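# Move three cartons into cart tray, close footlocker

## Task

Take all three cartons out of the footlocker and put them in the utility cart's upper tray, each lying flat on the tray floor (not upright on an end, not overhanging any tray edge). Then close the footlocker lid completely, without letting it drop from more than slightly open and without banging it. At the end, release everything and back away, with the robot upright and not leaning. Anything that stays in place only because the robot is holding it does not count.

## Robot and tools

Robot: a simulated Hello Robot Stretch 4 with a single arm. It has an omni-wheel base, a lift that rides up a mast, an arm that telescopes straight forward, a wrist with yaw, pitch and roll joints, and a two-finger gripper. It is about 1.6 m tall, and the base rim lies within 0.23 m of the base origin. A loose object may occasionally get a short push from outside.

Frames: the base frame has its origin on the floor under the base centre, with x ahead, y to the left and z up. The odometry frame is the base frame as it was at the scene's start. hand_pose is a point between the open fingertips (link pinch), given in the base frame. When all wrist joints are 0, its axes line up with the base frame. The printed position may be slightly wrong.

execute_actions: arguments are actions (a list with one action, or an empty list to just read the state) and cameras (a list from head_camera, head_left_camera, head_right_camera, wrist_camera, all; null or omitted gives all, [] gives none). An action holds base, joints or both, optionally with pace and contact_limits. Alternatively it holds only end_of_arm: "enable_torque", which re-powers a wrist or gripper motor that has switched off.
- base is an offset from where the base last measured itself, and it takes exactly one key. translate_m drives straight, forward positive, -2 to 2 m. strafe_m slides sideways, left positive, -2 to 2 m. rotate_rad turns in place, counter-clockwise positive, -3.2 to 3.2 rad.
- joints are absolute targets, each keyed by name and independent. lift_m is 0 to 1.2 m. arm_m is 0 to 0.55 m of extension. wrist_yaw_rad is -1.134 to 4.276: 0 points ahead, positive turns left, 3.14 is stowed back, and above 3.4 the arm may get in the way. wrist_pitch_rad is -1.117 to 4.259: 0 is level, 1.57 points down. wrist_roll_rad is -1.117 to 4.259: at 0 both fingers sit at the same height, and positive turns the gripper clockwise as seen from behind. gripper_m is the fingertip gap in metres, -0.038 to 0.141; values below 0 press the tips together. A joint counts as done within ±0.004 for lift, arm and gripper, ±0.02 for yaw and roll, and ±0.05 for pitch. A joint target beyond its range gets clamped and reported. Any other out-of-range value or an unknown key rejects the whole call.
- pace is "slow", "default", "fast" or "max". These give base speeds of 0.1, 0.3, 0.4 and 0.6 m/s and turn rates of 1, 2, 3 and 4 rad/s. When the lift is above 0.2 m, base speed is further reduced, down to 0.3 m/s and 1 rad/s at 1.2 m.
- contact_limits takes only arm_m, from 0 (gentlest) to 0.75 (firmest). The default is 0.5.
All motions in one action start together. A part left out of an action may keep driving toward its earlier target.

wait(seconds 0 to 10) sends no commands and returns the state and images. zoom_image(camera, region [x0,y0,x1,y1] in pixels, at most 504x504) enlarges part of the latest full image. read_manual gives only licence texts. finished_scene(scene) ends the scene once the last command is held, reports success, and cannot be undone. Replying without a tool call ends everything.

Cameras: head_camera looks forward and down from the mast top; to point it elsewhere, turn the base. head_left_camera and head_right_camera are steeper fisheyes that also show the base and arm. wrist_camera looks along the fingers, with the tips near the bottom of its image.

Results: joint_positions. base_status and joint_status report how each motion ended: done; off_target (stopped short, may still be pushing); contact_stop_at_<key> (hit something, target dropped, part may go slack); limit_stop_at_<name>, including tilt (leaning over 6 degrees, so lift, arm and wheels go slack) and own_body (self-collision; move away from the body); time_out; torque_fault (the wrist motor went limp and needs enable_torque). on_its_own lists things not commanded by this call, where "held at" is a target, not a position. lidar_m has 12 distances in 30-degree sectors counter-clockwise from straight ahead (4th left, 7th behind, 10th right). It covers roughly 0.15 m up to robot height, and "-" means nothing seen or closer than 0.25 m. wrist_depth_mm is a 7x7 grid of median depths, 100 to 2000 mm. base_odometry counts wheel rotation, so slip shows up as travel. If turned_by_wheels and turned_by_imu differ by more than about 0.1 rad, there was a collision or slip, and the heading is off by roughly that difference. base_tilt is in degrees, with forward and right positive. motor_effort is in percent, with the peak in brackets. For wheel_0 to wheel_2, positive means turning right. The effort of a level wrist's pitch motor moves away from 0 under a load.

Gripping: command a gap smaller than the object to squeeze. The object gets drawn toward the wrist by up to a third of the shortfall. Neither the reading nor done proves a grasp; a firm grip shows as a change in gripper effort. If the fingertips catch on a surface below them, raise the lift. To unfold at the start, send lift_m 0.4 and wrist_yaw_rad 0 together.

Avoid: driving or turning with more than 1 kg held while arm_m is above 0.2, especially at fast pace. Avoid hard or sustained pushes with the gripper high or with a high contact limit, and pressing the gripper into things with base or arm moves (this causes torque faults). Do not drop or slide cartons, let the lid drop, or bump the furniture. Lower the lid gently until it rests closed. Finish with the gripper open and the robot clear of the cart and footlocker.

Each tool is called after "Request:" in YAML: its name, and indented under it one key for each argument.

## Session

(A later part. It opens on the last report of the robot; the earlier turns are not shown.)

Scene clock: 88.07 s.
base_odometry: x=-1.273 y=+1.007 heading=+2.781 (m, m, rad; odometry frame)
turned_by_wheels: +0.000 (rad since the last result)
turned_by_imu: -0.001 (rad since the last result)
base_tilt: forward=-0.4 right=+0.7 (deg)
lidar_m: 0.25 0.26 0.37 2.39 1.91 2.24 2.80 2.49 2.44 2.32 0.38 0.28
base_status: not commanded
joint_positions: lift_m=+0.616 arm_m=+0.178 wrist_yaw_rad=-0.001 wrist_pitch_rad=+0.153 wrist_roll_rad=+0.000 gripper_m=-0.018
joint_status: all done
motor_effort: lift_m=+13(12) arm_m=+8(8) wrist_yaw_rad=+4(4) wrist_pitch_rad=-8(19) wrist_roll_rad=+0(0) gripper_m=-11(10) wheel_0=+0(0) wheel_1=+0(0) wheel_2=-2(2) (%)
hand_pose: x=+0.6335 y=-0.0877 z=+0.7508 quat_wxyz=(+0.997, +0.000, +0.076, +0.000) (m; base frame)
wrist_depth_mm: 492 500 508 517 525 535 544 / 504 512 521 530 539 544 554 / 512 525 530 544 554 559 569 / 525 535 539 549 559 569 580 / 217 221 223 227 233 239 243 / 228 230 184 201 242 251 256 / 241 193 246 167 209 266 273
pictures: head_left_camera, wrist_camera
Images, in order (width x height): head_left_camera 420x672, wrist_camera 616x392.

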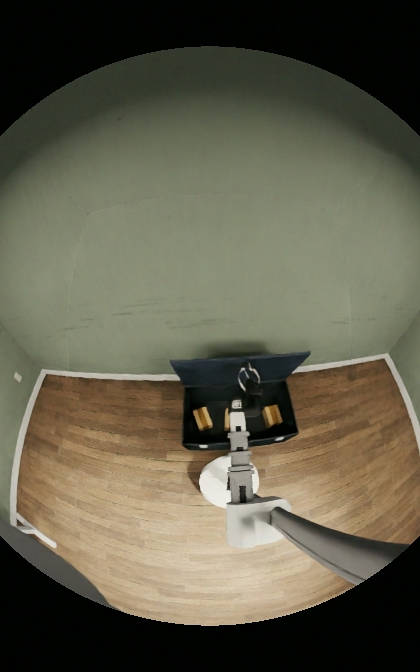

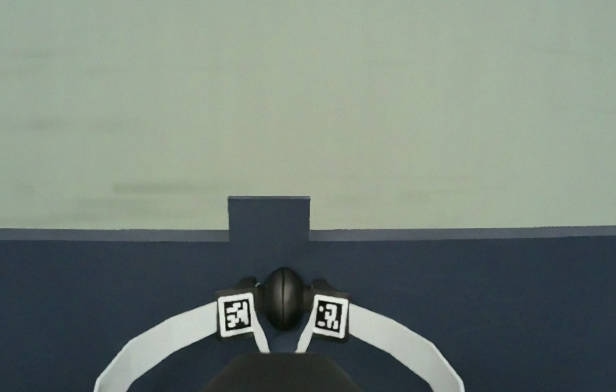

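Request:
execute_actions:
  actions:
    - {"joints":{"arm_m":0.25,"lift_m":0.60,"wrist_pitch_rad":0.05},"pace":"slow"}
  cameras: ["wrist_camera"]

Request:
execute_actions:
  actions:
    - {"joints":{"arm_m":0.32,"lift_m":0.595,"wrist_pitch_rad":0.0},"pace":"slow","contact_limits":{"arm_m":0.25}}
  cameras: ["wrist_camera","head_left_camera"]

Scene clock: 92.33 s.
base_odometry: x=-1.273 y=+1.007 heading=+2.781 (m, m, rad; odometry frame)
turned_by_wheels: +0.000 (rad since the last result)
turned_by_imu: -0.002 (rad since the last result)
base_tilt: forward=-0.5 right=+0.6 (deg)
lidar_m: 0.25 0.26 0.37 2.39 1.94 2.29 2.79 2.46 2.43 2.33 0.36 0.27
base_status: not commanded
joint_positions: lift_m=+0.600 arm_m=+0.249 wrist_yaw_rad=+0.000 wrist_pitch_rad=+0.052 wrist_roll_rad=+0.000 gripper_m=-0.018
joint_status: all done
motor_effort: lift_m=+13(13) arm_m=+8(8) wrist_yaw_rad=+2(3) wrist_pitch_rad=-6(12) wrist_roll_rad=+0(1) gripper_m=-14(11) wheel_0=+0(1) wheel_1=+0(0) wheel_2=-2(3) (%)
hand_pose: x=+0.7075 y=-0.0875 z=+0.7635 quat_wxyz=(+1.000, +0.000, +0.026, +0.000) (m; base frame)
wrist_depth_mm: 445 455 462 469 477 484 492 / 449 455 466 473 480 492 496 / 455 459 469 477 484 492 500 / 459 466 473 480 488 496 504 / 229 235 238 242 248 251 254 / 231 234 184 201 247 253 257 / 232 191 239 167 207 255 259
pictures: wrist_camera
Images, in order (width x height): wrist_camera 616x392.

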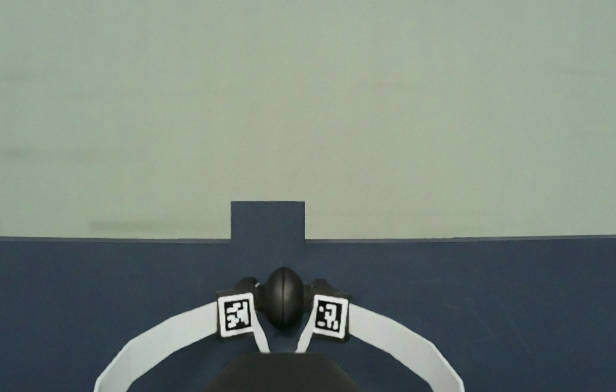

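Scene clock: 94.30 s.
base_odometry: x=-1.273 y=+1.007 heading=+2.781 (m, m, rad; odometry frame)
turned_by_wheels: +0.000 (rad since the last result)
turned_by_imu: -0.001 (rad since the last result)
base_tilt: forward=-0.5 right=+0.7 (deg)
lidar_m: 0.25 0.26 0.36 2.38 1.92 2.28 2.80 2.46 2.43 2.33 0.38 0.26
base_status: not commanded
joint_positions: lift_m=+0.595 arm_m=+0.319 wrist_yaw_rad=+0.000 wrist_pitch_rad=+0.003 wrist_roll_rad=+0.000 gripper_m=-0.018
joint_status: all done
motor_effort: lift_m=+13(13) arm_m=+8(9) wrist_yaw_rad=+1(2) wrist_pitch_rad=-9(11) wrist_roll_rad=+0(1) gripper_m=-9(14) wheel_0=+0(0) wheel_1=+0(0) wheel_2=-3(2) (%)
contact_limits: arm_m 0.25
hand_pose: x=+0.7779 y=-0.0875 z=+0.7729 quat_wxyz=(+1.000, +0.000, +0.001, +0.000) (m; base frame)
wrist_depth_mm: 392 397 404 410 418 424 433 / 392 397 407 413 418 424 433 / 394 397 404 413 418 427 433 / 394 399 404 413 421 427 433 / 392 399 407 415 418 430 436 / 322 329 184 202 347 351 357 / 306 226 315 167 244 332 338
pictures: head_left_camera, wrist_camera
Images, in order (width x height): head_left_camera 420x672, wrist_camera 616x392.

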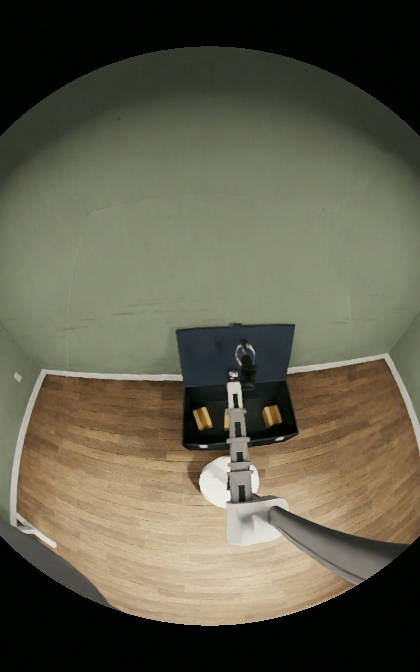

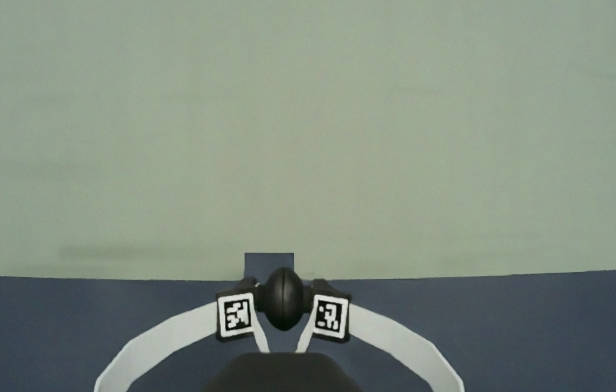

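Request:
execute_actions:
  actions:
    - {"joints":{"arm_m":0.28,"lift_m":0.66,"wrist_pitch_rad":1.57,"gripper_m":0.135}}
  cameras: ["wrist_camera","head_camera"]

Scene clock: 98.43 s.
base_odometry: x=-1.273 y=+1.007 heading=+2.781 (m, m, rad; odometry frame)
turned_by_wheels: +0.000 (rad since the last result)
turned_by_imu: -0.002 (rad since the last result)
base_tilt: forward=-0.4 right=+0.8 (deg)
lidar_m: 0.25 0.26 0.35 2.38 1.91 2.27 2.79 2.47 2.46 2.32 0.40 0.26
base_status: not commanded
joint_positions: lift_m=+0.660 arm_m=+0.281 wrist_yaw_rad=+0.000 wrist_pitch_rad=+1.569 wrist_roll_rad=+0.000 gripper_m=+0.135
joint_status: all done
motor_effort: lift_m=+23(24) arm_m=-8(8) wrist_yaw_rad=+1(2) wrist_pitch_rad=+3(7) wrist_roll_rad=+0(1) gripper_m=+0(11) wheel_0=+0(0) wheel_1=+0(0) wheel_2=-2(2) (%)
hand_pose: x=+0.4527 y=-0.0874 z=+0.5493 quat_wxyz=(+0.708, +0.000, +0.707, +0.000) (m; base frame)
wrist_depth_mm: 449 455 473 480 480 477 477 / 580 668 691 715 715 647 521 / 621 732 741 750 759 647 530 / 621 621 741 759 759 647 530 / 615 732 741 750 759 699 535 / 603 192 741 750 204 615 530 / 525 500 504 139 512 473 488
pictures: head_camera, wrist_camera
Images, in order (width x height): head_camera 420x560, wrist_camera 616x392.

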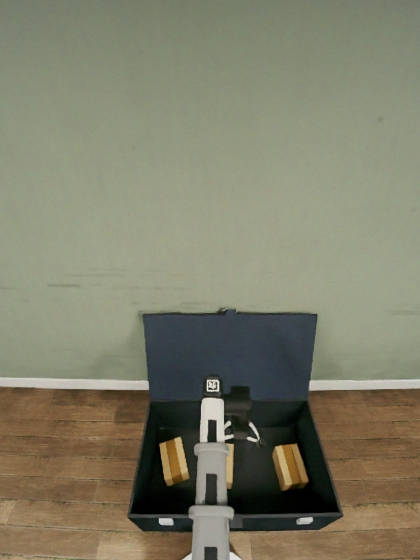

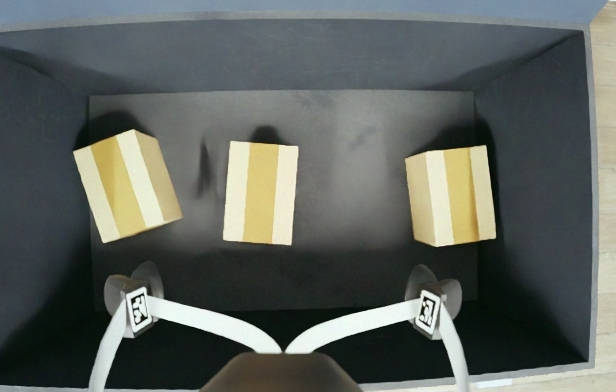

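Request:
execute_actions:
  actions:
    - {"base":{"strafe_m":0.044},"joints":{"arm_m":0.376,"lift_m":0.40,"wrist_roll_rad":0.06}}
  cameras: ["wrist_camera"]

Scene clock: 106.50 s.
base_odometry: x=-1.289 y=+0.966 heading=+2.781 (m, m, rad; odometry frame)
turned_by_wheels: +0.000 (rad since the last result)
turned_by_imu: -0.002 (rad since the last result)
base_tilt: forward=-0.5 right=+0.7 (deg)
lidar_m: 0.26 0.27 1.33 2.33 1.88 2.22 2.80 2.51 2.50 2.37 0.37 0.27
base_status: done
joint_positions: lift_m=+0.400 arm_m=+0.375 wrist_yaw_rad=+0.000 wrist_pitch_rad=+1.570 wrist_roll_rad=+0.060 gripper_m=+0.135
joint_status: all done
motor_effort: lift_m=+13(21) arm_m=+8(8) wrist_yaw_rad=+2(2) wrist_pitch_rad=+0(2) wrist_roll_rad=-2(1) gripper_m=+0(1) wheel_0=+0(8) wheel_1=-2(8) wheel_2=-1(3) (%)
hand_pose: x=+0.5457 y=-0.0874 z=+0.2901 quat_wxyz=(+0.707, +0.021, +0.707, -0.021) (m; base frame)
wrist_depth_mm: 223 232 248 260 271 278 291 / 306 330 359 387 410 433 445 / 473 480 484 488 500 504 508 / 473 484 484 488 496 500 415 / 359 427 480 375 500 504 392 / 362 193 370 373 204 504 404 / 359 480 484 139 496 504 512
pictures: wrist_camera
Images, in order (width x height): wrist_camera 616x392.

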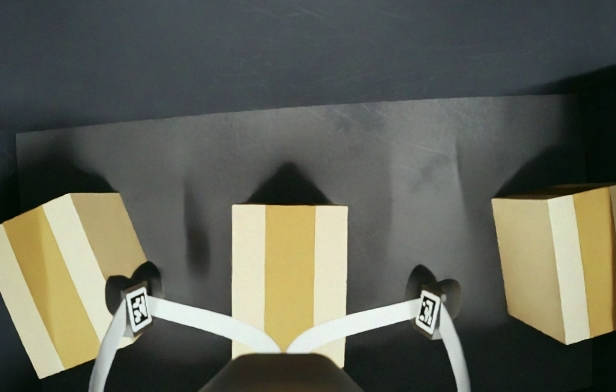

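Request:
execute_actions:
  actions:
    - {"joints":{"arm_m":0.362,"lift_m":0.213}}
  cameras: ["wrist_camera"]

Request:
execute_actions:
  actions:
    - {"joints":{"gripper_m":0.06}}
  cameras: ["wrist_camera"]

Request:
execute_actions:
  actions:
    - {"joints":{"lift_m":0.7},"pace":"fast"}
  cameras: ["wrist_camera"]

Scene clock: 111.07 s.
base_odometry: x=-1.289 y=+0.966 heading=+2.781 (m, m, rad; odometry frame)
turned_by_wheels: +0.000 (rad since the last result)
turned_by_imu: -0.002 (rad since the last result)
base_tilt: forward=-0.5 right=+0.8 (deg)
lidar_m: 0.25 0.27 1.32 2.33 1.85 2.20 2.78 2.50 2.49 2.37 0.38 0.26
base_status: not commanded
joint_positions: lift_m=+0.213 arm_m=+0.363 wrist_yaw_rad=+0.000 wrist_pitch_rad=+1.570 wrist_roll_rad=+0.060 gripper_m=+0.135
joint_status: all done
motor_effort: lift_m=+12(12) arm_m=-8(10) wrist_yaw_rad=+1(2) wrist_pitch_rad=+0(0) wrist_roll_rad=+0(0) gripper_m=-1(2) wheel_0=+0(0) wheel_1=-2(2) wheel_2=-1(1) (%)
hand_pose: x=+0.5345 y=-0.0874 z=+0.1032 quat_wxyz=(+0.707, +0.021, +0.707, -0.021) (m; base frame)
wrist_depth_mm: 245 256 272 287 298 303 312 / 294 296 301 303 307 312 314 / 293 296 300 303 307 310 314 / 294 297 184 186 307 310 315 / 293 297 183 185 188 310 315 / 273 193 183 186 187 312 315 / 255 297 183 143 188 310 315
pictures: wrist_camera
Images, in order (width x height): wrist_camera 616x392.

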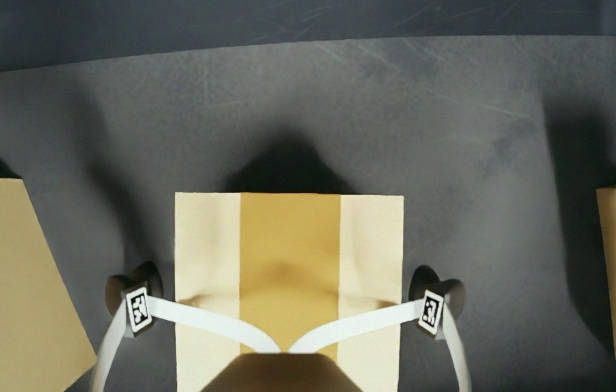

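Scene clock: 112.80 s.
base_odometry: x=-1.289 y=+0.966 heading=+2.781 (m, m, rad; odometry frame)
turned_by_wheels: +0.000 (rad since the last result)
turned_by_imu: -0.001 (rad since the last result)
base_tilt: forward=-0.3 right=+0.8 (deg)
lidar_m: 0.25 0.26 1.34 2.34 1.86 2.21 2.80 2.49 2.49 2.35 0.37 0.26
base_status: not commanded
joint_positions: lift_m=+0.213 arm_m=+0.363 wrist_yaw_rad=+0.000 wrist_pitch_rad=+1.570 wrist_roll_rad=+0.060 gripper_m=+0.060
joint_status: all done
motor_effort: lift_m=+13(13) arm_m=-8(8) wrist_yaw_rad=+2(2) wrist_pitch_rad=+1(1) wrist_roll_rad=+0(1) gripper_m=-19(19) wheel_0=-1(1) wheel_1=-1(1) wheel_2=-1(1) (%)
hand_pose: x=+0.5345 y=-0.0874 z=+0.1031 quat_wxyz=(+0.707, +0.021, +0.707, -0.021) (m; base frame)
wrist_depth_mm: 245 256 273 287 298 303 312 / 293 297 298 303 307 309 314 / 294 296 300 303 307 310 315 / 293 296 171 174 306 310 312 / 293 296 171 173 175 310 314 / 268 178 172 174 176 312 314 / 230 297 161 129 176 310 314
pictures: wrist_camera
Images, in order (width x height): wrist_camera 616x392.

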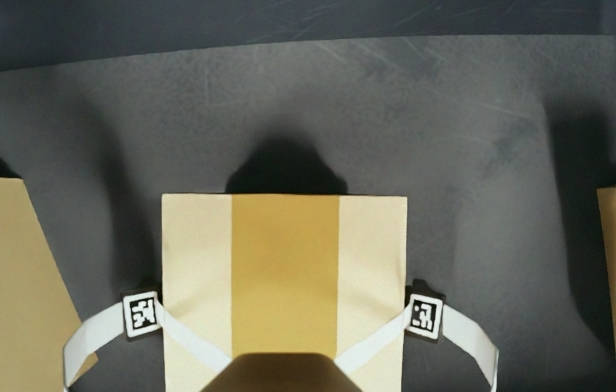

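Scene clock: 115.10 s.
base_odometry: x=-1.289 y=+0.966 heading=+2.781 (m, m, rad; odometry frame)
turned_by_wheels: +0.000 (rad since the last result)
turned_by_imu: -0.001 (rad since the last result)
base_tilt: forward=-0.5 right=+0.7 (deg)
lidar_m: 0.25 0.25 1.34 2.35 1.88 2.19 2.80 2.51 2.49 2.38 0.38 0.29
base_status: not commanded
joint_positions: lift_m=+0.700 arm_m=+0.363 wrist_yaw_rad=+0.000 wrist_pitch_rad=+1.570 wrist_roll_rad=+0.060 gripper_m=+0.060
joint_status: all done
motor_effort: lift_m=+23(26) arm_m=-8(8) wrist_yaw_rad=+2(1) wrist_pitch_rad=+1(1) wrist_roll_rad=-1(1) gripper_m=-19(18) wheel_0=-1(0) wheel_1=-2(2) wheel_2=-1(1) (%)
hand_pose: x=+0.5345 y=-0.0874 z=+0.5893 quat_wxyz=(+0.707, +0.021, +0.707, -0.021) (m; base frame)
wrist_depth_mm: 357 368 382 394 407 413 427 / 418 436 455 469 480 488 492 / 535 683 778 788 798 741 574 / 554 676 171 174 798 691 591 / 544 654 171 173 176 691 597 / 525 178 172 173 176 750 603 / 462 668 162 129 176 580 585
pictures: wrist_camera
Images, in order (width x height): wrist_camera 616x392.

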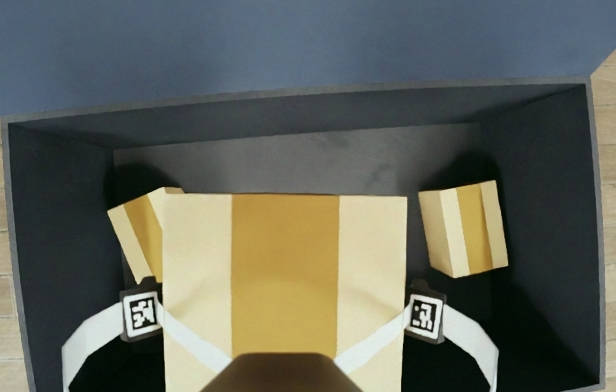

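Request:
execute_actions:
  actions:
    - {"base":{"rotate_rad":-2.56},"joints":{"lift_m":0.95,"arm_m":0.1,"wrist_roll_rad":0}}
  cameras: []

Request:
execute_actions:
  actions:
    - {"base":{"translate_m":1.7},"pace":"fast"}
  cameras: ["head_camera","head_left_camera"]

Scene clock: 121.60 s.
base_odometry: x=-1.289 y=+0.966 heading=+0.221 (m, m, rad; odometry frame)
turned_by_wheels: -2.560 (rad since the last result)
turned_by_imu: -2.567 (rad since the last result)
base_tilt: forward=-0.4 right=+0.7 (deg)
lidar_m: 2.47 2.41 2.35 0.37 0.25 0.25 0.26 1.44 2.36 1.86 2.36 2.76
base_status: done
joint_positions: lift_m=+0.950 arm_m=+0.101 wrist_yaw_rad=+0.000 wrist_pitch_rad=+1.570 wrist_roll_rad=+0.000 gripper_m=+0.060
joint_status: all done
motor_effort: lift_m=+23(24) arm_m=-8(6) wrist_yaw_rad=+1(0) wrist_pitch_rad=+0(1) wrist_roll_rad=-1(4) gripper_m=-18(18) wheel_0=+1(6) wheel_1=+0(6) wheel_2=+0(6) (%)
hand_pose: x=+0.2727 y=-0.0874 z=+0.8393 quat_wxyz=(+0.707, +0.000, +0.707, +0.000) (m; base frame)
wrist_depth_mm: 1042 1025 1060 1060 1078 1098 1098 / 1025 1042 1060 1078 1078 1078 1098 / 1025 1042 1060 1060 1078 1078 1098 / 1025 1042 171 174 1078 1078 1118 / 1025 1042 171 173 175 1098 1118 / 946 178 171 173 176 1098 1118 / 741 904 161 129 177 1098 1098
pictures: none
No camera images: the call's "cameras" was empty. Leave "cameras" out to get every camera's image.

Scene clock: 127.70 s.
base_odometry: x=+0.370 y=+1.339 heading=+0.221 (m, m, rad; odometry frame)
turned_by_wheels: +0.000 (rad since the last result)
turned_by_imu: -0.003 (rad since the last result)
base_tilt: forward=-0.5 right=+0.7 (deg)
lidar_m: 0.84 0.84 1.42 1.52 2.18 1.71 1.73 3.38 2.49 1.87 1.34 1.30
base_status: done
joint_positions: lift_m=+0.950 arm_m=+0.101 wrist_yaw_rad=+0.000 wrist_pitch_rad=+1.570 wrist_roll_rad=+0.000 gripper_m=+0.060
joint_status: not commanded
motor_effort: lift_m=+23(23) arm_m=-8(8) wrist_yaw_rad=+2(0) wrist_pitch_rad=+0(1) wrist_roll_rad=-1(1) gripper_m=-19(20) wheel_0=+0(5) wheel_1=+1(6) wheel_2=+1(8) (%)
hand_pose: x=+0.2726 y=-0.0874 z=+0.8393 quat_wxyz=(+0.707, +0.000, +0.707, +0.000) (m; base frame)
wrist_depth_mm: 1025 1042 1060 1078 1078 1078 1098 / 1025 1042 1060 1078 1078 1098 1098 / 1025 1042 1060 1078 1078 1098 1098 / 1042 1042 171 174 1078 1078 1098 / 1042 1042 171 173 175 1098 1118 / 1025 178 172 173 176 1078 1098 / 1025 1042 161 129 176 1098 1098
pictures: head_camera, head_left_camera
Images, in order (width x height): head_camera 420x560, head_left_camera 420x672.

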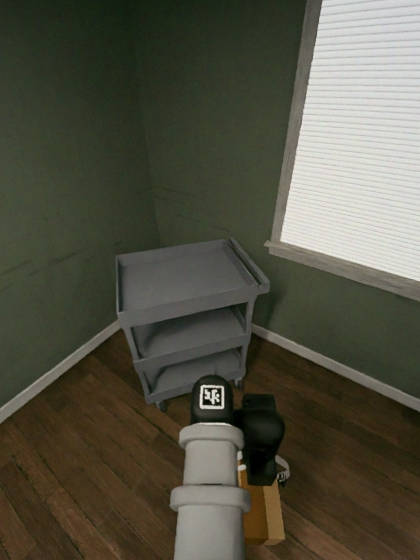

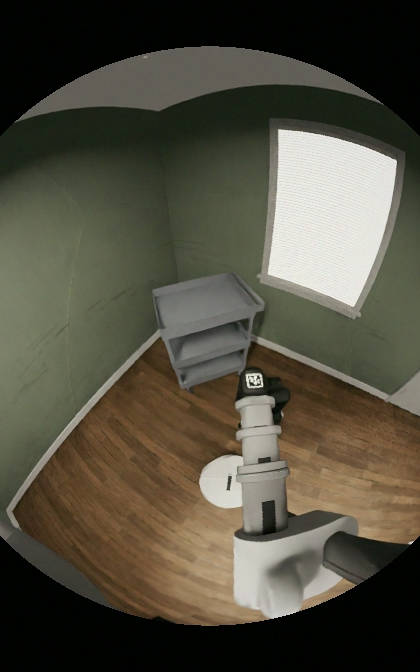

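Request:
execute_actions:
  actions:
    - {"base":{"rotate_rad":0.27},"joints":{"lift_m":1.1}}
  cameras: []

Request:
execute_actions:
  actions:
    - {"base":{"strafe_m":0.05}}
  cameras: []

Request:
execute_actions:
  actions:
    - {"base":{"translate_m":0.6},"joints":{"arm_m":0.2}}
  cameras: ["head_camera","head_left_camera","wrist_camera"]

Scene clock: 136.73 s.
base_odometry: x=+0.370 y=+1.339 heading=+0.491 (m, m, rad; odometry frame)
turned_by_wheels: +0.270 (rad since the last result)
turned_by_imu: +0.268 (rad since the last result)
base_tilt: forward=-0.5 right=+0.7 (deg)
lidar_m: 0.83 1.41 1.42 1.75 2.32 1.71 2.02 2.49 2.48 1.57 1.31 0.91
base_status: done
joint_positions: lift_m=+1.100 arm_m=+0.101 wrist_yaw_rad=+0.000 wrist_pitch_rad=+1.570 wrist_roll_rad=+0.000 gripper_m=+0.060
joint_status: all done
motor_effort: lift_m=+23(24) arm_m=-8(8) wrist_yaw_rad=+0(1) wrist_pitch_rad=+0(2) wrist_roll_rad=-3(2) gripper_m=-18(19) wheel_0=-2(4) wheel_1=+0(5) wheel_2=+0(7) (%)
hand_pose: x=+0.2726 y=-0.0874 z=+0.9893 quat_wxyz=(+0.707, +0.000, +0.707, +0.000) (m; base frame)
wrist_depth_mm: 1160 1182 1205 1205 1229 1229 1255 / 1160 1205 1205 1229 1229 1255 1255 / 1182 1182 1205 1229 1255 1229 1255 / 1182 1182 171 174 1229 1255 1281 / 1182 1182 171 173 175 1255 1281 / 1160 178 171 173 176 1255 1255 / 1160 1182 161 129 176 1229 1255
pictures: none
No camera images: the call's "cameras" was empty. Leave "cameras" out to get every camera's image.

Scene clock: 137.83 s.
base_odometry: x=+0.346 y=+1.383 heading=+0.491 (m, m, rad; odometry frame)
turned_by_wheels: +0.000 (rad since the last result)
turned_by_imu: +0.000 (rad since the last result)
base_tilt: forward=-0.5 right=+0.6 (deg)
lidar_m: 0.82 1.38 1.40 1.69 2.30 1.69 1.95 2.53 2.55 1.59 1.34 0.89
base_status: done
joint_positions: lift_m=+1.100 arm_m=+0.101 wrist_yaw_rad=+0.000 wrist_pitch_rad=+1.570 wrist_roll_rad=+0.000 gripper_m=+0.060
joint_status: not commanded
motor_effort: lift_m=+23(23) arm_m=-8(8) wrist_yaw_rad=+0(0) wrist_pitch_rad=+2(1) wrist_roll_rad=-3(1) gripper_m=-19(18) wheel_0=+1(7) wheel_1=-1(7) wheel_2=+0(5) (%)
hand_pose: x=+0.2726 y=-0.0874 z=+0.9893 quat_wxyz=(+0.707, +0.000, +0.707, +0.000) (m; base frame)
wrist_depth_mm: 1182 1182 1182 1205 1205 1229 1281 / 1160 1182 1205 1205 1229 1229 1255 / 1182 1205 1205 1205 1229 1229 1281 / 1160 1182 171 174 1229 1255 1255 / 1182 1182 171 173 175 1255 1255 / 1182 178 171 173 176 1255 1255 / 1182 1182 162 129 176 1255 1255
pictures: none
No camera images: the call's "cameras" was empty. Leave "cameras" out to get every camera's image.

Scene clock: 141.30 s.
base_odometry: x=+0.876 y=+1.665 heading=+0.491 (m, m, rad; odometry frame)
turned_by_wheels: +0.000 (rad since the last result)
turned_by_imu: -0.001 (rad since the last result)
base_tilt: forward=-0.6 right=+0.7 (deg)
lidar_m: 0.25 0.25 0.96 1.14 2.17 2.21 2.42 3.01 1.90 1.11 0.38 0.25
base_status: done
joint_positions: lift_m=+1.100 arm_m=+0.199 wrist_yaw_rad=+0.000 wrist_pitch_rad=+1.570 wrist_roll_rad=+0.000 gripper_m=+0.060
joint_status: all done
motor_effort: lift_m=+23(23) arm_m=+8(10) wrist_yaw_rad=+1(1) wrist_pitch_rad=-1(2) wrist_roll_rad=-1(2) gripper_m=-20(21) wheel_0=+0(6) wheel_1=+0(4) wheel_2=+0(10) (%)
hand_pose: x=+0.3698 y=-0.0874 z=+0.9893 quat_wxyz=(+0.707, +0.000, +0.707, +0.000) (m; base frame)
wrist_depth_mm: 866 407 413 418 421 427 433 / 991 410 413 418 424 427 430 / 1160 410 413 418 424 427 433 / 1160 410 171 174 424 430 433 / 1182 407 171 173 175 430 433 / 1160 178 172 173 176 427 421 / 1182 362 161 129 176 1255 1281
pictures: head_camera, head_left_camera, wrist_camera
Images, in order (width x height): head_camera 420x560, head_left_camera 420x672, wrist_camera 616x392.

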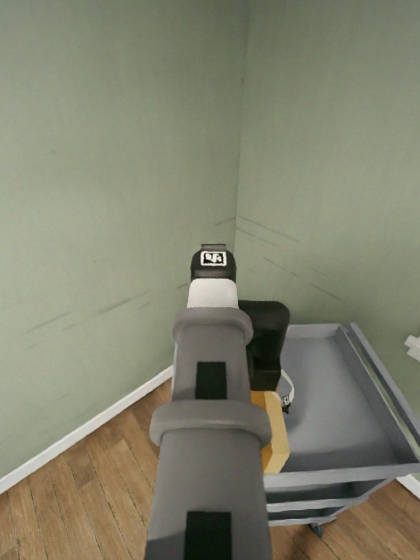

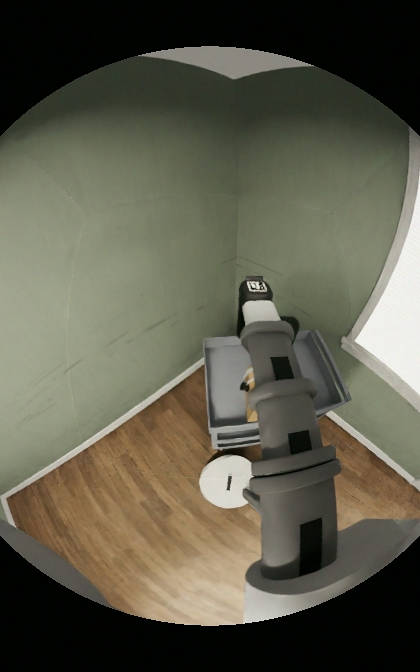

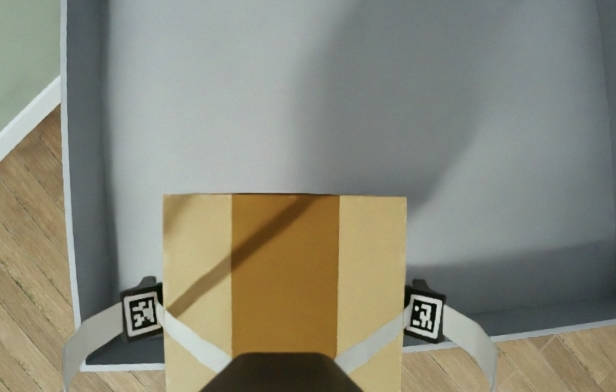

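Request:
execute_actions:
  actions:
    - {"base":{"strafe_m":0.06},"joints":{"arm_m":0.42,"wrist_roll_rad":-0.05},"pace":"slow"}
  cameras: ["head_camera","wrist_camera"]

Scene clock: 148.00 s.
base_odometry: x=+0.847 y=+1.718 heading=+0.491 (m, m, rad; odometry frame)
turned_by_wheels: +0.000 (rad since the last result)
turned_by_imu: -0.003 (rad since the last result)
base_tilt: forward=-0.4 right=+0.6 (deg)
lidar_m: 0.25 0.91 0.90 1.10 2.10 2.17 2.40 3.04 1.96 1.14 0.39 0.25
base_status: done
joint_positions: lift_m=+1.100 arm_m=+0.419 wrist_yaw_rad=+0.000 wrist_pitch_rad=+1.570 wrist_roll_rad=-0.050 gripper_m=+0.060
joint_status: all done
motor_effort: lift_m=+23(23) arm_m=+8(7) wrist_yaw_rad=+1(1) wrist_pitch_rad=+3(1) wrist_roll_rad=-2(2) gripper_m=-19(20) wheel_0=-1(6) wheel_1=+0(6) wheel_2=+0(2) (%)
hand_pose: x=+0.5897 y=-0.0874 z=+0.9893 quat_wxyz=(+0.707, -0.018, +0.707, +0.018) (m; base frame)
wrist_depth_mm: 699 854 1138 1205 1160 854 699 / 809 1060 1205 1205 1229 991 778 / 1008 410 413 418 421 427 430 / 1182 394 171 174 424 427 433 / 1182 389 171 173 176 427 433 / 1160 178 171 173 176 430 433 / 1182 397 162 129 176 427 433
pictures: head_camera, wrist_camera
Images, in order (width x height): head_camera 420x560, wrist_camera 616x392.

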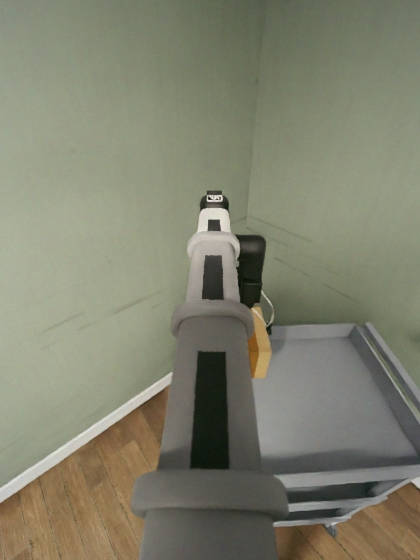

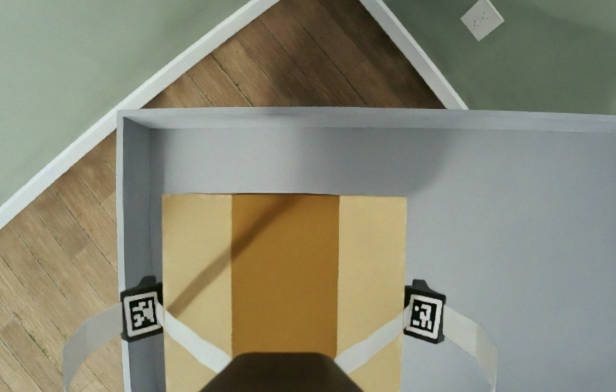

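Request:
execute_actions:
  actions:
    - {"joints":{"arm_m":0.44,"lift_m":0.99}}
  cameras: []

Request:
execute_actions:
  actions:
    - {"joints":{"lift_m":0.975},"pace":"slow","contact_limits":{}}
  cameras: ["wrist_camera"]

Scene clock: 153.27 s.
base_odometry: x=+0.847 y=+1.718 heading=+0.491 (m, m, rad; odometry frame)
turned_by_wheels: +0.000 (rad since the last result)
turned_by_imu: -0.002 (rad since the last result)
base_tilt: forward=-0.4 right=+0.6 (deg)
lidar_m: 0.25 0.90 0.92 1.11 2.13 2.19 2.40 3.03 1.94 1.16 0.38 0.27
base_status: not commanded
joint_positions: lift_m=+0.990 arm_m=+0.439 wrist_yaw_rad=+0.000 wrist_pitch_rad=+1.570 wrist_roll_rad=-0.050 gripper_m=+0.060
joint_status: all done
motor_effort: lift_m=+13(22) arm_m=+8(7) wrist_yaw_rad=+1(1) wrist_pitch_rad=+2(2) wrist_roll_rad=-2(3) gripper_m=-19(19) wheel_0=-1(1) wheel_1=+0(0) wheel_2=+0(1) (%)
hand_pose: x=+0.6098 y=-0.0874 z=+0.8801 quat_wxyz=(+0.707, -0.018, +0.707, +0.018) (m; base frame)
wrist_depth_mm: 676 831 1078 1098 1118 842 683 / 759 960 1078 1098 1098 917 741 / 253 301 304 307 310 315 317 / 253 301 171 174 312 317 319 / 251 301 171 173 175 315 319 / 264 178 171 173 176 317 319 / 231 301 161 129 176 315 320
pictures: none
No camera images: the call's "cameras" was empty. Leave "cameras" out to get every camera's image.

action 0: "contact_limits" must be an object like {"arm_m": 0.15}; or leave it out

Request:
execute_actions:
  actions:
    - {"joints":{"lift_m":0.976},"pace":"slow"}
  cameras: []

Request:
execute_actions:
  actions:
    - {"joints":{"gripper_m":0.13}}
  cameras: ["wrist_camera"]

Request:
execute_actions:
  actions:
    - {"joints":{"lift_m":1.12},"pace":"fast"}
  cameras: ["wrist_camera"]

Scene clock: 157.20 s.
base_odometry: x=+0.847 y=+1.718 heading=+0.491 (m, m, rad; odometry frame)
turned_by_wheels: +0.000 (rad since the last result)
turned_by_imu: -0.002 (rad since the last result)
base_tilt: forward=-0.5 right=+0.6 (deg)
lidar_m: 0.25 0.89 0.89 1.11 2.09 2.20 2.38 3.03 1.95 1.15 0.37 0.26
base_status: not commanded
joint_positions: lift_m=+0.976 arm_m=+0.439 wrist_yaw_rad=+0.000 wrist_pitch_rad=+1.570 wrist_roll_rad=-0.050 gripper_m=+0.060
joint_status: all done
motor_effort: lift_m=+13(14) arm_m=+8(8) wrist_yaw_rad=+2(1) wrist_pitch_rad=+2(1) wrist_roll_rad=-2(2) gripper_m=-19(19) wheel_0=-1(1) wheel_1=+0(0) wheel_2=+0(0) (%)
hand_pose: x=+0.6098 y=-0.0874 z=+0.8661 quat_wxyz=(+0.707, -0.018, +0.707, +0.018) (m; base frame)
wrist_depth_mm: 676 831 1078 1078 1098 842 676 / 759 931 1078 1098 1098 917 741 / 237 286 290 294 297 301 304 / 238 287 171 174 298 301 304 / 236 287 171 173 175 301 304 / 235 178 171 173 176 303 304 / 217 289 161 129 176 301 306
pictures: none
No camera images: the call's "cameras" was empty. Leave "cameras" out to get every camera's image.

Scene clock: 158.83 s.
base_odometry: x=+0.847 y=+1.718 heading=+0.491 (m, m, rad; odometry frame)
turned_by_wheels: +0.000 (rad since the last result)
turned_by_imu: -0.001 (rad since the last result)
base_tilt: forward=-0.3 right=+0.6 (deg)
lidar_m: 0.25 0.91 0.93 1.11 2.08 2.18 2.41 3.04 1.95 1.14 0.39 0.25
base_status: not commanded
joint_positions: lift_m=+0.976 arm_m=+0.439 wrist_yaw_rad=+0.000 wrist_pitch_rad=+1.570 wrist_roll_rad=-0.050 gripper_m=+0.130
joint_status: all done
motor_effort: lift_m=+13(13) arm_m=+8(8) wrist_yaw_rad=+2(3) wrist_pitch_rad=-1(7) wrist_roll_rad=-1(2) gripper_m=+0(19) wheel_0=-1(1) wheel_1=+0(0) wheel_2=-1(1) (%)
hand_pose: x=+0.6096 y=-0.0874 z=+0.8661 quat_wxyz=(+0.707, -0.017, +0.707, +0.017) (m; base frame)
wrist_depth_mm: 676 831 1078 1098 1098 831 676 / 759 960 1078 1078 1118 917 732 / 237 289 293 297 300 303 306 / 238 289 177 179 300 303 306 / 237 289 176 178 180 303 306 / 249 186 176 178 180 304 306 / 246 289 175 141 180 304 307
pictures: wrist_camera
Images, in order (width x height): wrist_camera 616x392.

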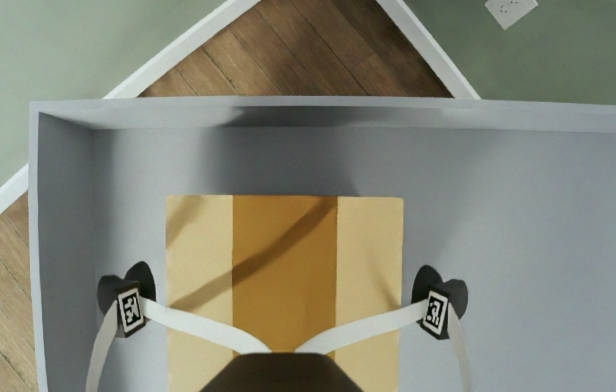

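Scene clock: 160.20 s.
base_odometry: x=+0.847 y=+1.718 heading=+0.491 (m, m, rad; odometry frame)
turned_by_wheels: +0.000 (rad since the last result)
turned_by_imu: -0.001 (rad since the last result)
base_tilt: forward=-0.4 right=+0.9 (deg)
lidar_m: 0.25 0.89 0.91 1.11 2.09 2.18 2.42 3.02 1.95 1.14 0.40 0.25
base_status: not commanded
joint_positions: lift_m=+1.120 arm_m=+0.439 wrist_yaw_rad=+0.000 wrist_pitch_rad=+1.570 wrist_roll_rad=-0.050 gripper_m=+0.130
joint_status: all done
motor_effort: lift_m=+23(25) arm_m=+8(8) wrist_yaw_rad=+2(2) wrist_pitch_rad=+0(0) wrist_roll_rad=-2(1) gripper_m=-1(1) wheel_0=-1(1) wheel_1=+0(0) wheel_2=-1(1) (%)
hand_pose: x=+0.6097 y=-0.0874 z=+1.0093 quat_wxyz=(+0.707, -0.018, +0.707, +0.018) (m; base frame)
wrist_depth_mm: 683 842 1118 1255 1160 831 683 / 788 1025 1205 1229 1255 976 759 / 976 1118 436 439 442 452 452 / 1205 433 430 322 442 449 452 / 1182 433 319 319 442 449 455 / 1205 198 317 320 201 452 455 / 1205 415 433 137 445 449 455
pictures: wrist_camera
Images, in order (width x height): wrist_camera 616x392.

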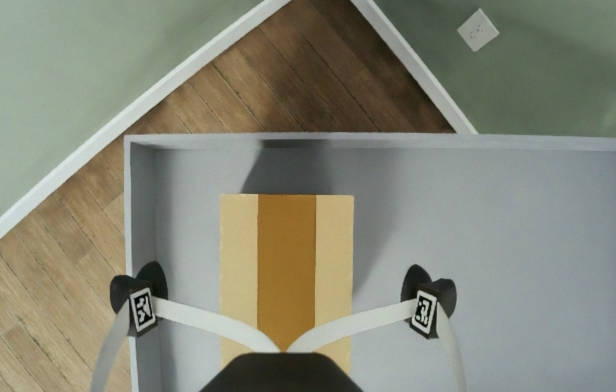

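Request:
execute_actions:
  actions:
    - {"base":{"translate_m":-2.0},"joints":{"arm_m":0.0,"wrist_roll_rad":-0.3},"pace":"fast"}
  cameras: []

Request:
execute_actions:
  actions:
    - {"base":{"rotate_rad":2.29},"joints":{"lift_m":0.66},"pace":"fast"}
  cameras: []

Request:
execute_actions:
  actions:
    - {"base":{"strafe_m":0.184},"pace":"fast"}
  cameras: []

Request:
execute_actions:
  actions:
    - {"base":{"translate_m":0.36},"joints":{"arm_m":0.3}}
  cameras: ["head_camera","wrist_camera"]

Scene clock: 173.40 s.
base_odometry: x=-0.917 y=+0.776 heading=+0.491 (m, m, rad; odometry frame)
turned_by_wheels: +0.000 (rad since the last result)
turned_by_imu: -0.005 (rad since the last result)
base_tilt: forward=-0.5 right=+0.8 (deg)
lidar_m: 2.21 2.41 2.40 0.75 0.65 0.66 1.64 2.33 1.66 1.91 2.37 2.34
base_status: done
joint_positions: lift_m=+1.120 arm_m=+0.004 wrist_yaw_rad=+0.000 wrist_pitch_rad=+1.570 wrist_roll_rad=-0.300 gripper_m=+0.130
joint_status: arm_m off_target (ended at +0.004, target +0.000); the others done
joint sent to its limit — the command would take arm_m past its lower limit, so that joint was sent only as far as its limit.
motor_effort: lift_m=+22(23) arm_m=-8(10) wrist_yaw_rad=+2(0) wrist_pitch_rad=+0(1) wrist_roll_rad=-2(6) gripper_m=+1(1) wheel_0=-1(5) wheel_1=+2(4) wheel_2=+0(6) (%)
hand_pose: x=+0.1751 y=-0.0874 z=+1.0094 quat_wxyz=(+0.699, -0.106, +0.699, +0.105) (m; base frame)
wrist_depth_mm: 1205 1205 1229 1229 1255 1255 1281 / 1205 1205 1229 1255 1255 1255 1308 / 1205 1205 1229 1229 1255 1255 1308 / 1205 1229 1229 1229 1229 1255 1281 / 1205 1205 1008 1042 1229 1281 1255 / 1205 197 1008 1229 200 1255 1281 / 1138 1229 1205 138 1255 1255 1281
pictures: none
No camera images: the call's "cameras" was empty. Leave "cameras" out to get every camera's image.

Scene clock: 176.53 s.
base_odometry: x=-0.917 y=+0.776 heading=+2.780 (m, m, rad; odometry frame)
turned_by_wheels: +2.290 (rad since the last result)
turned_by_imu: +2.292 (rad since the last result)
base_tilt: forward=-0.4 right=+0.7 (deg)
lidar_m: 0.65 0.68 1.90 2.30 1.64 2.15 2.35 2.27 2.24 2.41 1.96 0.70
base_status: done
joint_positions: lift_m=+0.660 arm_m=+0.004 wrist_yaw_rad=+0.000 wrist_pitch_rad=+1.570 wrist_roll_rad=-0.300 gripper_m=+0.130
joint_status: all done
motor_effort: lift_m=+13(21) arm_m=-8(8) wrist_yaw_rad=+2(1) wrist_pitch_rad=-1(1) wrist_roll_rad=-2(3) gripper_m=+3(1) wheel_0=+0(4) wheel_1=-1(4) wheel_2=-2(5) (%)
hand_pose: x=+0.1751 y=-0.0874 z=+0.5501 quat_wxyz=(+0.699, -0.106, +0.699, +0.106) (m; base frame)
wrist_depth_mm: 759 750 768 778 788 798 723 / 759 759 759 768 788 788 798 / 750 750 768 768 778 798 809 / 750 759 574 778 788 798 809 / 759 549 554 569 778 788 798 / 759 197 554 559 200 798 809 / 759 549 554 138 788 798 798
pictures: none
No camera images: the call's "cameras" was empty. Leave "cameras" out to get every camera's image.

Scene clock: 178.17 s.
base_odometry: x=-0.982 y=+0.604 heading=+2.780 (m, m, rad; odometry frame)
turned_by_wheels: +0.000 (rad since the last result)
turned_by_imu: -0.001 (rad since the last result)
base_tilt: forward=-0.4 right=+0.7 (deg)
lidar_m: 0.63 1.38 1.92 2.12 1.46 1.87 2.36 2.40 2.36 2.59 0.96 0.67
base_status: done
joint_positions: lift_m=+0.660 arm_m=+0.004 wrist_yaw_rad=+0.000 wrist_pitch_rad=+1.570 wrist_roll_rad=-0.300 gripper_m=+0.130
joint_status: not commanded
motor_effort: lift_m=+13(13) arm_m=-8(8) wrist_yaw_rad=+1(2) wrist_pitch_rad=+0(0) wrist_roll_rad=-2(2) gripper_m=-2(2) wheel_0=+0(10) wheel_1=-1(10) wheel_2=-1(1) (%)
hand_pose: x=+0.1751 y=-0.0874 z=+0.5501 quat_wxyz=(+0.699, -0.106, +0.699, +0.106) (m; base frame)
wrist_depth_mm: 759 759 768 788 778 788 715 / 750 759 778 778 788 788 798 / 759 759 768 778 788 788 798 / 750 759 574 778 788 798 798 / 750 549 554 564 798 788 798 / 759 197 559 559 200 788 798 / 750 549 554 138 798 798 809
pictures: none
No camera images: the call's "cameras" was empty. Leave "cameras" out to get every camera's image.

Scene clock: 180.83 s.
base_odometry: x=-1.319 y=+0.731 heading=+2.780 (m, m, rad; odometry frame)
turned_by_wheels: +0.000 (rad since the last result)
turned_by_imu: -0.001 (rad since the last result)
base_tilt: forward=-0.4 right=+0.7 (deg)
lidar_m: 0.30 1.03 1.42 2.10 1.65 1.91 2.72 2.64 2.59 2.58 0.45 0.33
base_status: done
joint_positions: lift_m=+0.660 arm_m=+0.299 wrist_yaw_rad=+0.000 wrist_pitch_rad=+1.570 wrist_roll_rad=-0.300 gripper_m=+0.130
joint_status: all done
motor_effort: lift_m=+13(13) arm_m=+8(9) wrist_yaw_rad=+1(2) wrist_pitch_rad=+1(1) wrist_roll_rad=+0(2) gripper_m=-3(1) wheel_0=-1(5) wheel_1=-1(0) wheel_2=+2(13) (%)
hand_pose: x=+0.4698 y=-0.0874 z=+0.5501 quat_wxyz=(+0.699, -0.106, +0.699, +0.106) (m; base frame)
wrist_depth_mm: 750 759 759 559 484 442 418 / 750 759 676 750 661 549 480 / 759 759 654 634 759 768 715 / 750 759 691 634 759 768 778 / 750 759 741 759 759 768 715 / 750 198 554 707 200 778 778 / 759 615 445 138 559 647 759
pictures: head_camera, wrist_camera
Images, in order (width x height): head_camera 420x560, wrist_camera 616x392.

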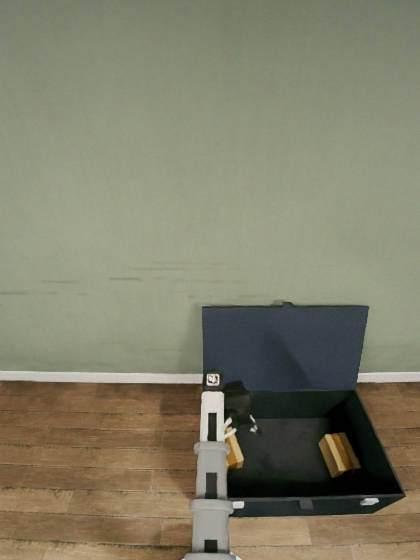

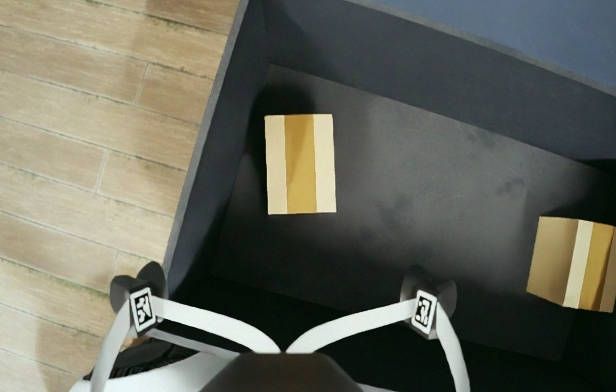

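Request:
execute_actions:
  actions:
    - {"base":{"translate_m":0.045},"joints":{"arm_m":0.397},"pace":"slow"}
  cameras: []

Request:
execute_actions:
  actions:
    - {"base":{"strafe_m":0.023},"joints":{"lift_m":0.42}}
  cameras: ["wrist_camera"]

Scene clock: 186.87 s.
base_odometry: x=-1.361 y=+0.747 heading=+2.780 (m, m, rad; odometry frame)
turned_by_wheels: +0.000 (rad since the last result)
turned_by_imu: -0.002 (rad since the last result)
base_tilt: forward=-0.3 right=+0.8 (deg)
lidar_m: 0.25 0.98 1.31 2.12 1.68 1.90 2.77 2.66 2.65 2.58 0.39 0.28
base_status: done
joint_positions: lift_m=+0.660 arm_m=+0.396 wrist_yaw_rad=+0.000 wrist_pitch_rad=+1.570 wrist_roll_rad=-0.300 gripper_m=+0.130
joint_status: all done
motor_effort: lift_m=+13(13) arm_m=+8(8) wrist_yaw_rad=+1(1) wrist_pitch_rad=+1(1) wrist_roll_rad=-1(0) gripper_m=+1(0) wheel_0=+1(3) wheel_1=+1(1) wheel_2=-2(4) (%)
hand_pose: x=+0.5667 y=-0.0874 z=+0.5501 quat_wxyz=(+0.699, -0.106, +0.699, +0.106) (m; base frame)
wrist_depth_mm: 750 759 384 345 322 297 283 / 750 768 455 407 375 345 329 / 750 759 615 640 449 418 389 / 759 759 627 750 759 691 496 / 750 750 634 634 759 768 778 / 750 197 634 741 200 768 676 / 750 521 668 137 759 768 654
pictures: none
No camera images: the call's "cameras" was empty. Leave "cameras" out to get every camera's image.

Scene clock: 188.93 s.
base_odometry: x=-1.369 y=+0.726 heading=+2.780 (m, m, rad; odometry frame)
turned_by_wheels: +0.000 (rad since the last result)
turned_by_imu: -0.001 (rad since the last result)
base_tilt: forward=-0.3 right=+0.7 (deg)
lidar_m: 0.25 0.97 1.32 2.10 1.65 1.90 2.76 2.68 2.66 2.61 0.40 0.27
base_status: done
joint_positions: lift_m=+0.420 arm_m=+0.396 wrist_yaw_rad=+0.000 wrist_pitch_rad=+1.570 wrist_roll_rad=-0.300 gripper_m=+0.130
joint_status: all done
motor_effort: lift_m=+13(14) arm_m=+8(8) wrist_yaw_rad=+1(0) wrist_pitch_rad=+2(1) wrist_roll_rad=-1(1) gripper_m=-1(1) wheel_0=+0(6) wheel_1=-1(5) wheel_2=-1(4) (%)
hand_pose: x=+0.5668 y=-0.0874 z=+0.3101 quat_wxyz=(+0.699, -0.106, +0.699, +0.106) (m; base frame)
wrist_depth_mm: 517 517 247 224 199 191 - / 521 223 324 327 265 221 203 / 517 224 413 512 445 338 287 / 521 224 433 508 512 521 492 / 521 232 397 394 517 525 530 / 517 197 392 392 200 525 525 / 202 306 504 138 517 525 530
pictures: wrist_camera
Images, in order (width x height): wrist_camera 616x392.

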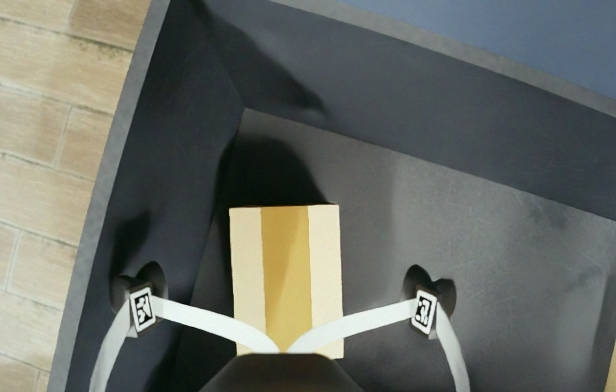

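Request:
execute_actions:
  actions:
    - {"joints":{"lift_m":0.28},"pace":"slow"}
  cameras: ["wrist_camera"]

Scene clock: 194.70 s.
base_odometry: x=-1.369 y=+0.726 heading=+2.780 (m, m, rad; odometry frame)
turned_by_wheels: +0.000 (rad since the last result)
turned_by_imu: -0.002 (rad since the last result)
base_tilt: forward=-0.5 right=+0.6 (deg)
lidar_m: 0.25 0.96 1.33 2.08 1.66 1.87 2.76 2.69 2.67 2.61 0.38 0.28
base_status: not commanded
joint_positions: lift_m=+0.280 arm_m=+0.396 wrist_yaw_rad=+0.000 wrist_pitch_rad=+1.570 wrist_roll_rad=-0.300 gripper_m=+0.130
joint_status: all done
motor_effort: lift_m=+13(12) arm_m=+8(8) wrist_yaw_rad=+1(1) wrist_pitch_rad=+1(1) wrist_roll_rad=-2(3) gripper_m=+1(1) wheel_0=+0(0) wheel_1=-1(1) wheel_2=-1(1) (%)
hand_pose: x=+0.5668 y=-0.0874 z=+0.1701 quat_wxyz=(+0.699, -0.106, +0.699, +0.106) (m; base frame)
wrist_depth_mm: 120 166 246 224 193 167 - / 125 180 324 325 265 221 201 / 134 200 366 370 375 338 287 / 144 220 366 368 375 379 382 / 154 231 251 252 375 379 382 / 164 197 250 252 200 379 382 / 176 306 250 138 377 379 384
pictures: wrist_camera
Images, in order (width x height): wrist_camera 616x392.

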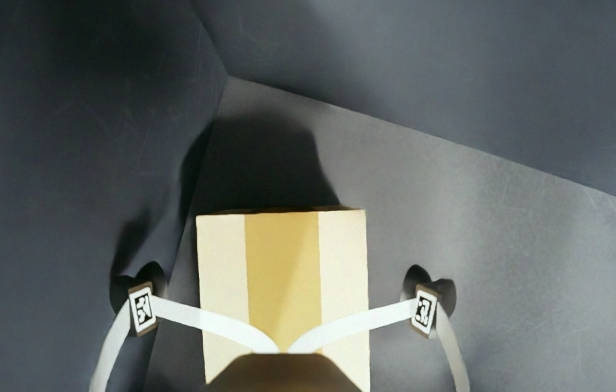

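Request:
execute_actions:
  actions:
    - {"joints":{"lift_m":0.213},"pace":"slow"}
  cameras: ["wrist_camera"]

Request:
execute_actions:
  actions:
    - {"joints":{"gripper_m":0.06}}
  cameras: []

Request:
execute_actions:
  actions:
    - {"joints":{"lift_m":0.7},"pace":"fast"}
  cameras: ["wrist_camera"]

Scene clock: 198.60 s.
base_odometry: x=-1.369 y=+0.726 heading=+2.780 (m, m, rad; odometry frame)
turned_by_wheels: +0.000 (rad since the last result)
turned_by_imu: -0.002 (rad since the last result)
base_tilt: forward=-0.5 right=+0.7 (deg)
lidar_m: 0.26 0.95 1.34 2.09 1.67 1.85 2.75 2.68 2.65 2.61 0.39 0.27
base_status: not commanded
joint_positions: lift_m=+0.213 arm_m=+0.396 wrist_yaw_rad=+0.000 wrist_pitch_rad=+1.570 wrist_roll_rad=-0.300 gripper_m=+0.130
joint_status: all done
motor_effort: lift_m=+12(13) arm_m=+8(8) wrist_yaw_rad=+1(1) wrist_pitch_rad=-1(1) wrist_roll_rad=-3(2) gripper_m=+0(0) wheel_0=+0(0) wheel_1=-1(1) wheel_2=-1(1) (%)
hand_pose: x=+0.5668 y=-0.0874 z=+0.1032 quat_wxyz=(+0.699, -0.106, +0.699, +0.106) (m; base frame)
wrist_depth_mm: 120 165 246 223 193 167 - / 125 180 300 303 265 220 201 / 135 199 300 304 307 310 287 / 144 220 300 304 307 310 314 / 154 215 183 186 307 312 314 / 164 191 183 185 187 310 315 / 176 298 183 150 307 310 315
pictures: wrist_camera
Images, in order (width x height): wrist_camera 616x392.

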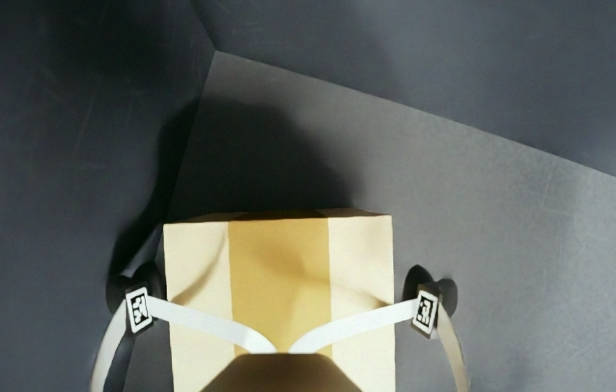

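Scene clock: 200.23 s.
base_odometry: x=-1.369 y=+0.726 heading=+2.780 (m, m, rad; odometry frame)
turned_by_wheels: +0.000 (rad since the last result)
turned_by_imu: -0.001 (rad since the last result)
base_tilt: forward=-0.5 right=+0.8 (deg)
lidar_m: 0.27 0.97 1.32 2.10 1.66 1.86 2.78 2.69 2.68 2.62 0.39 0.26
base_status: not commanded
joint_positions: lift_m=+0.213 arm_m=+0.396 wrist_yaw_rad=+0.000 wrist_pitch_rad=+1.570 wrist_roll_rad=-0.300 gripper_m=+0.060
joint_status: all done
motor_effort: lift_m=+13(13) arm_m=+8(8) wrist_yaw_rad=+1(1) wrist_pitch_rad=+2(1) wrist_roll_rad=-3(3) gripper_m=-18(18) wheel_0=+0(0) wheel_1=-1(1) wheel_2=-1(1) (%)
hand_pose: x=+0.5668 y=-0.0874 z=+0.1031 quat_wxyz=(+0.699, -0.106, +0.699, +0.106) (m; base frame)
wrist_depth_mm: 120 165 246 224 193 167 - / 125 180 298 303 267 221 202 / 134 199 300 303 306 309 287 / 144 220 300 303 307 309 312 / 154 223 171 173 174 309 314 / 162 178 171 173 175 309 312 / 153 264 162 129 176 310 312
pictures: none
No camera images: the call's "cameras" was empty. Leave "cameras" out to get every camera's image.

Scene clock: 202.53 s.
base_odometry: x=-1.369 y=+0.726 heading=+2.780 (m, m, rad; odometry frame)
turned_by_wheels: +0.000 (rad since the last result)
turned_by_imu: -0.001 (rad since the last result)
base_tilt: forward=-0.3 right=+0.6 (deg)
lidar_m: 0.26 0.97 1.32 2.10 1.65 1.87 2.76 2.67 2.68 2.63 0.41 0.29
base_status: not commanded
joint_positions: lift_m=+0.700 arm_m=+0.396 wrist_yaw_rad=+0.000 wrist_pitch_rad=+1.570 wrist_roll_rad=-0.300 gripper_m=+0.060
joint_status: all done
motor_effort: lift_m=+23(25) arm_m=+8(8) wrist_yaw_rad=+1(1) wrist_pitch_rad=+0(1) wrist_roll_rad=-3(1) gripper_m=-19(20) wheel_0=+0(0) wheel_1=-1(1) wheel_2=-1(1) (%)
hand_pose: x=+0.5668 y=-0.0874 z=+0.5893 quat_wxyz=(+0.699, -0.106, +0.699, +0.106) (m; base frame)
wrist_depth_mm: 798 788 798 364 340 315 298 / 788 798 809 430 399 366 347 / 788 798 798 634 480 442 410 / 788 798 750 798 798 691 500 / 788 798 171 172 174 809 820 / 798 178 172 173 175 809 707 / 788 798 162 129 176 809 699
pictures: wrist_camera
Images, in order (width x height): wrist_camera 616x392.

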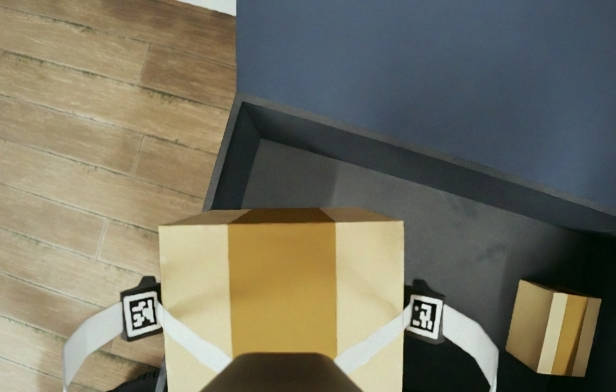

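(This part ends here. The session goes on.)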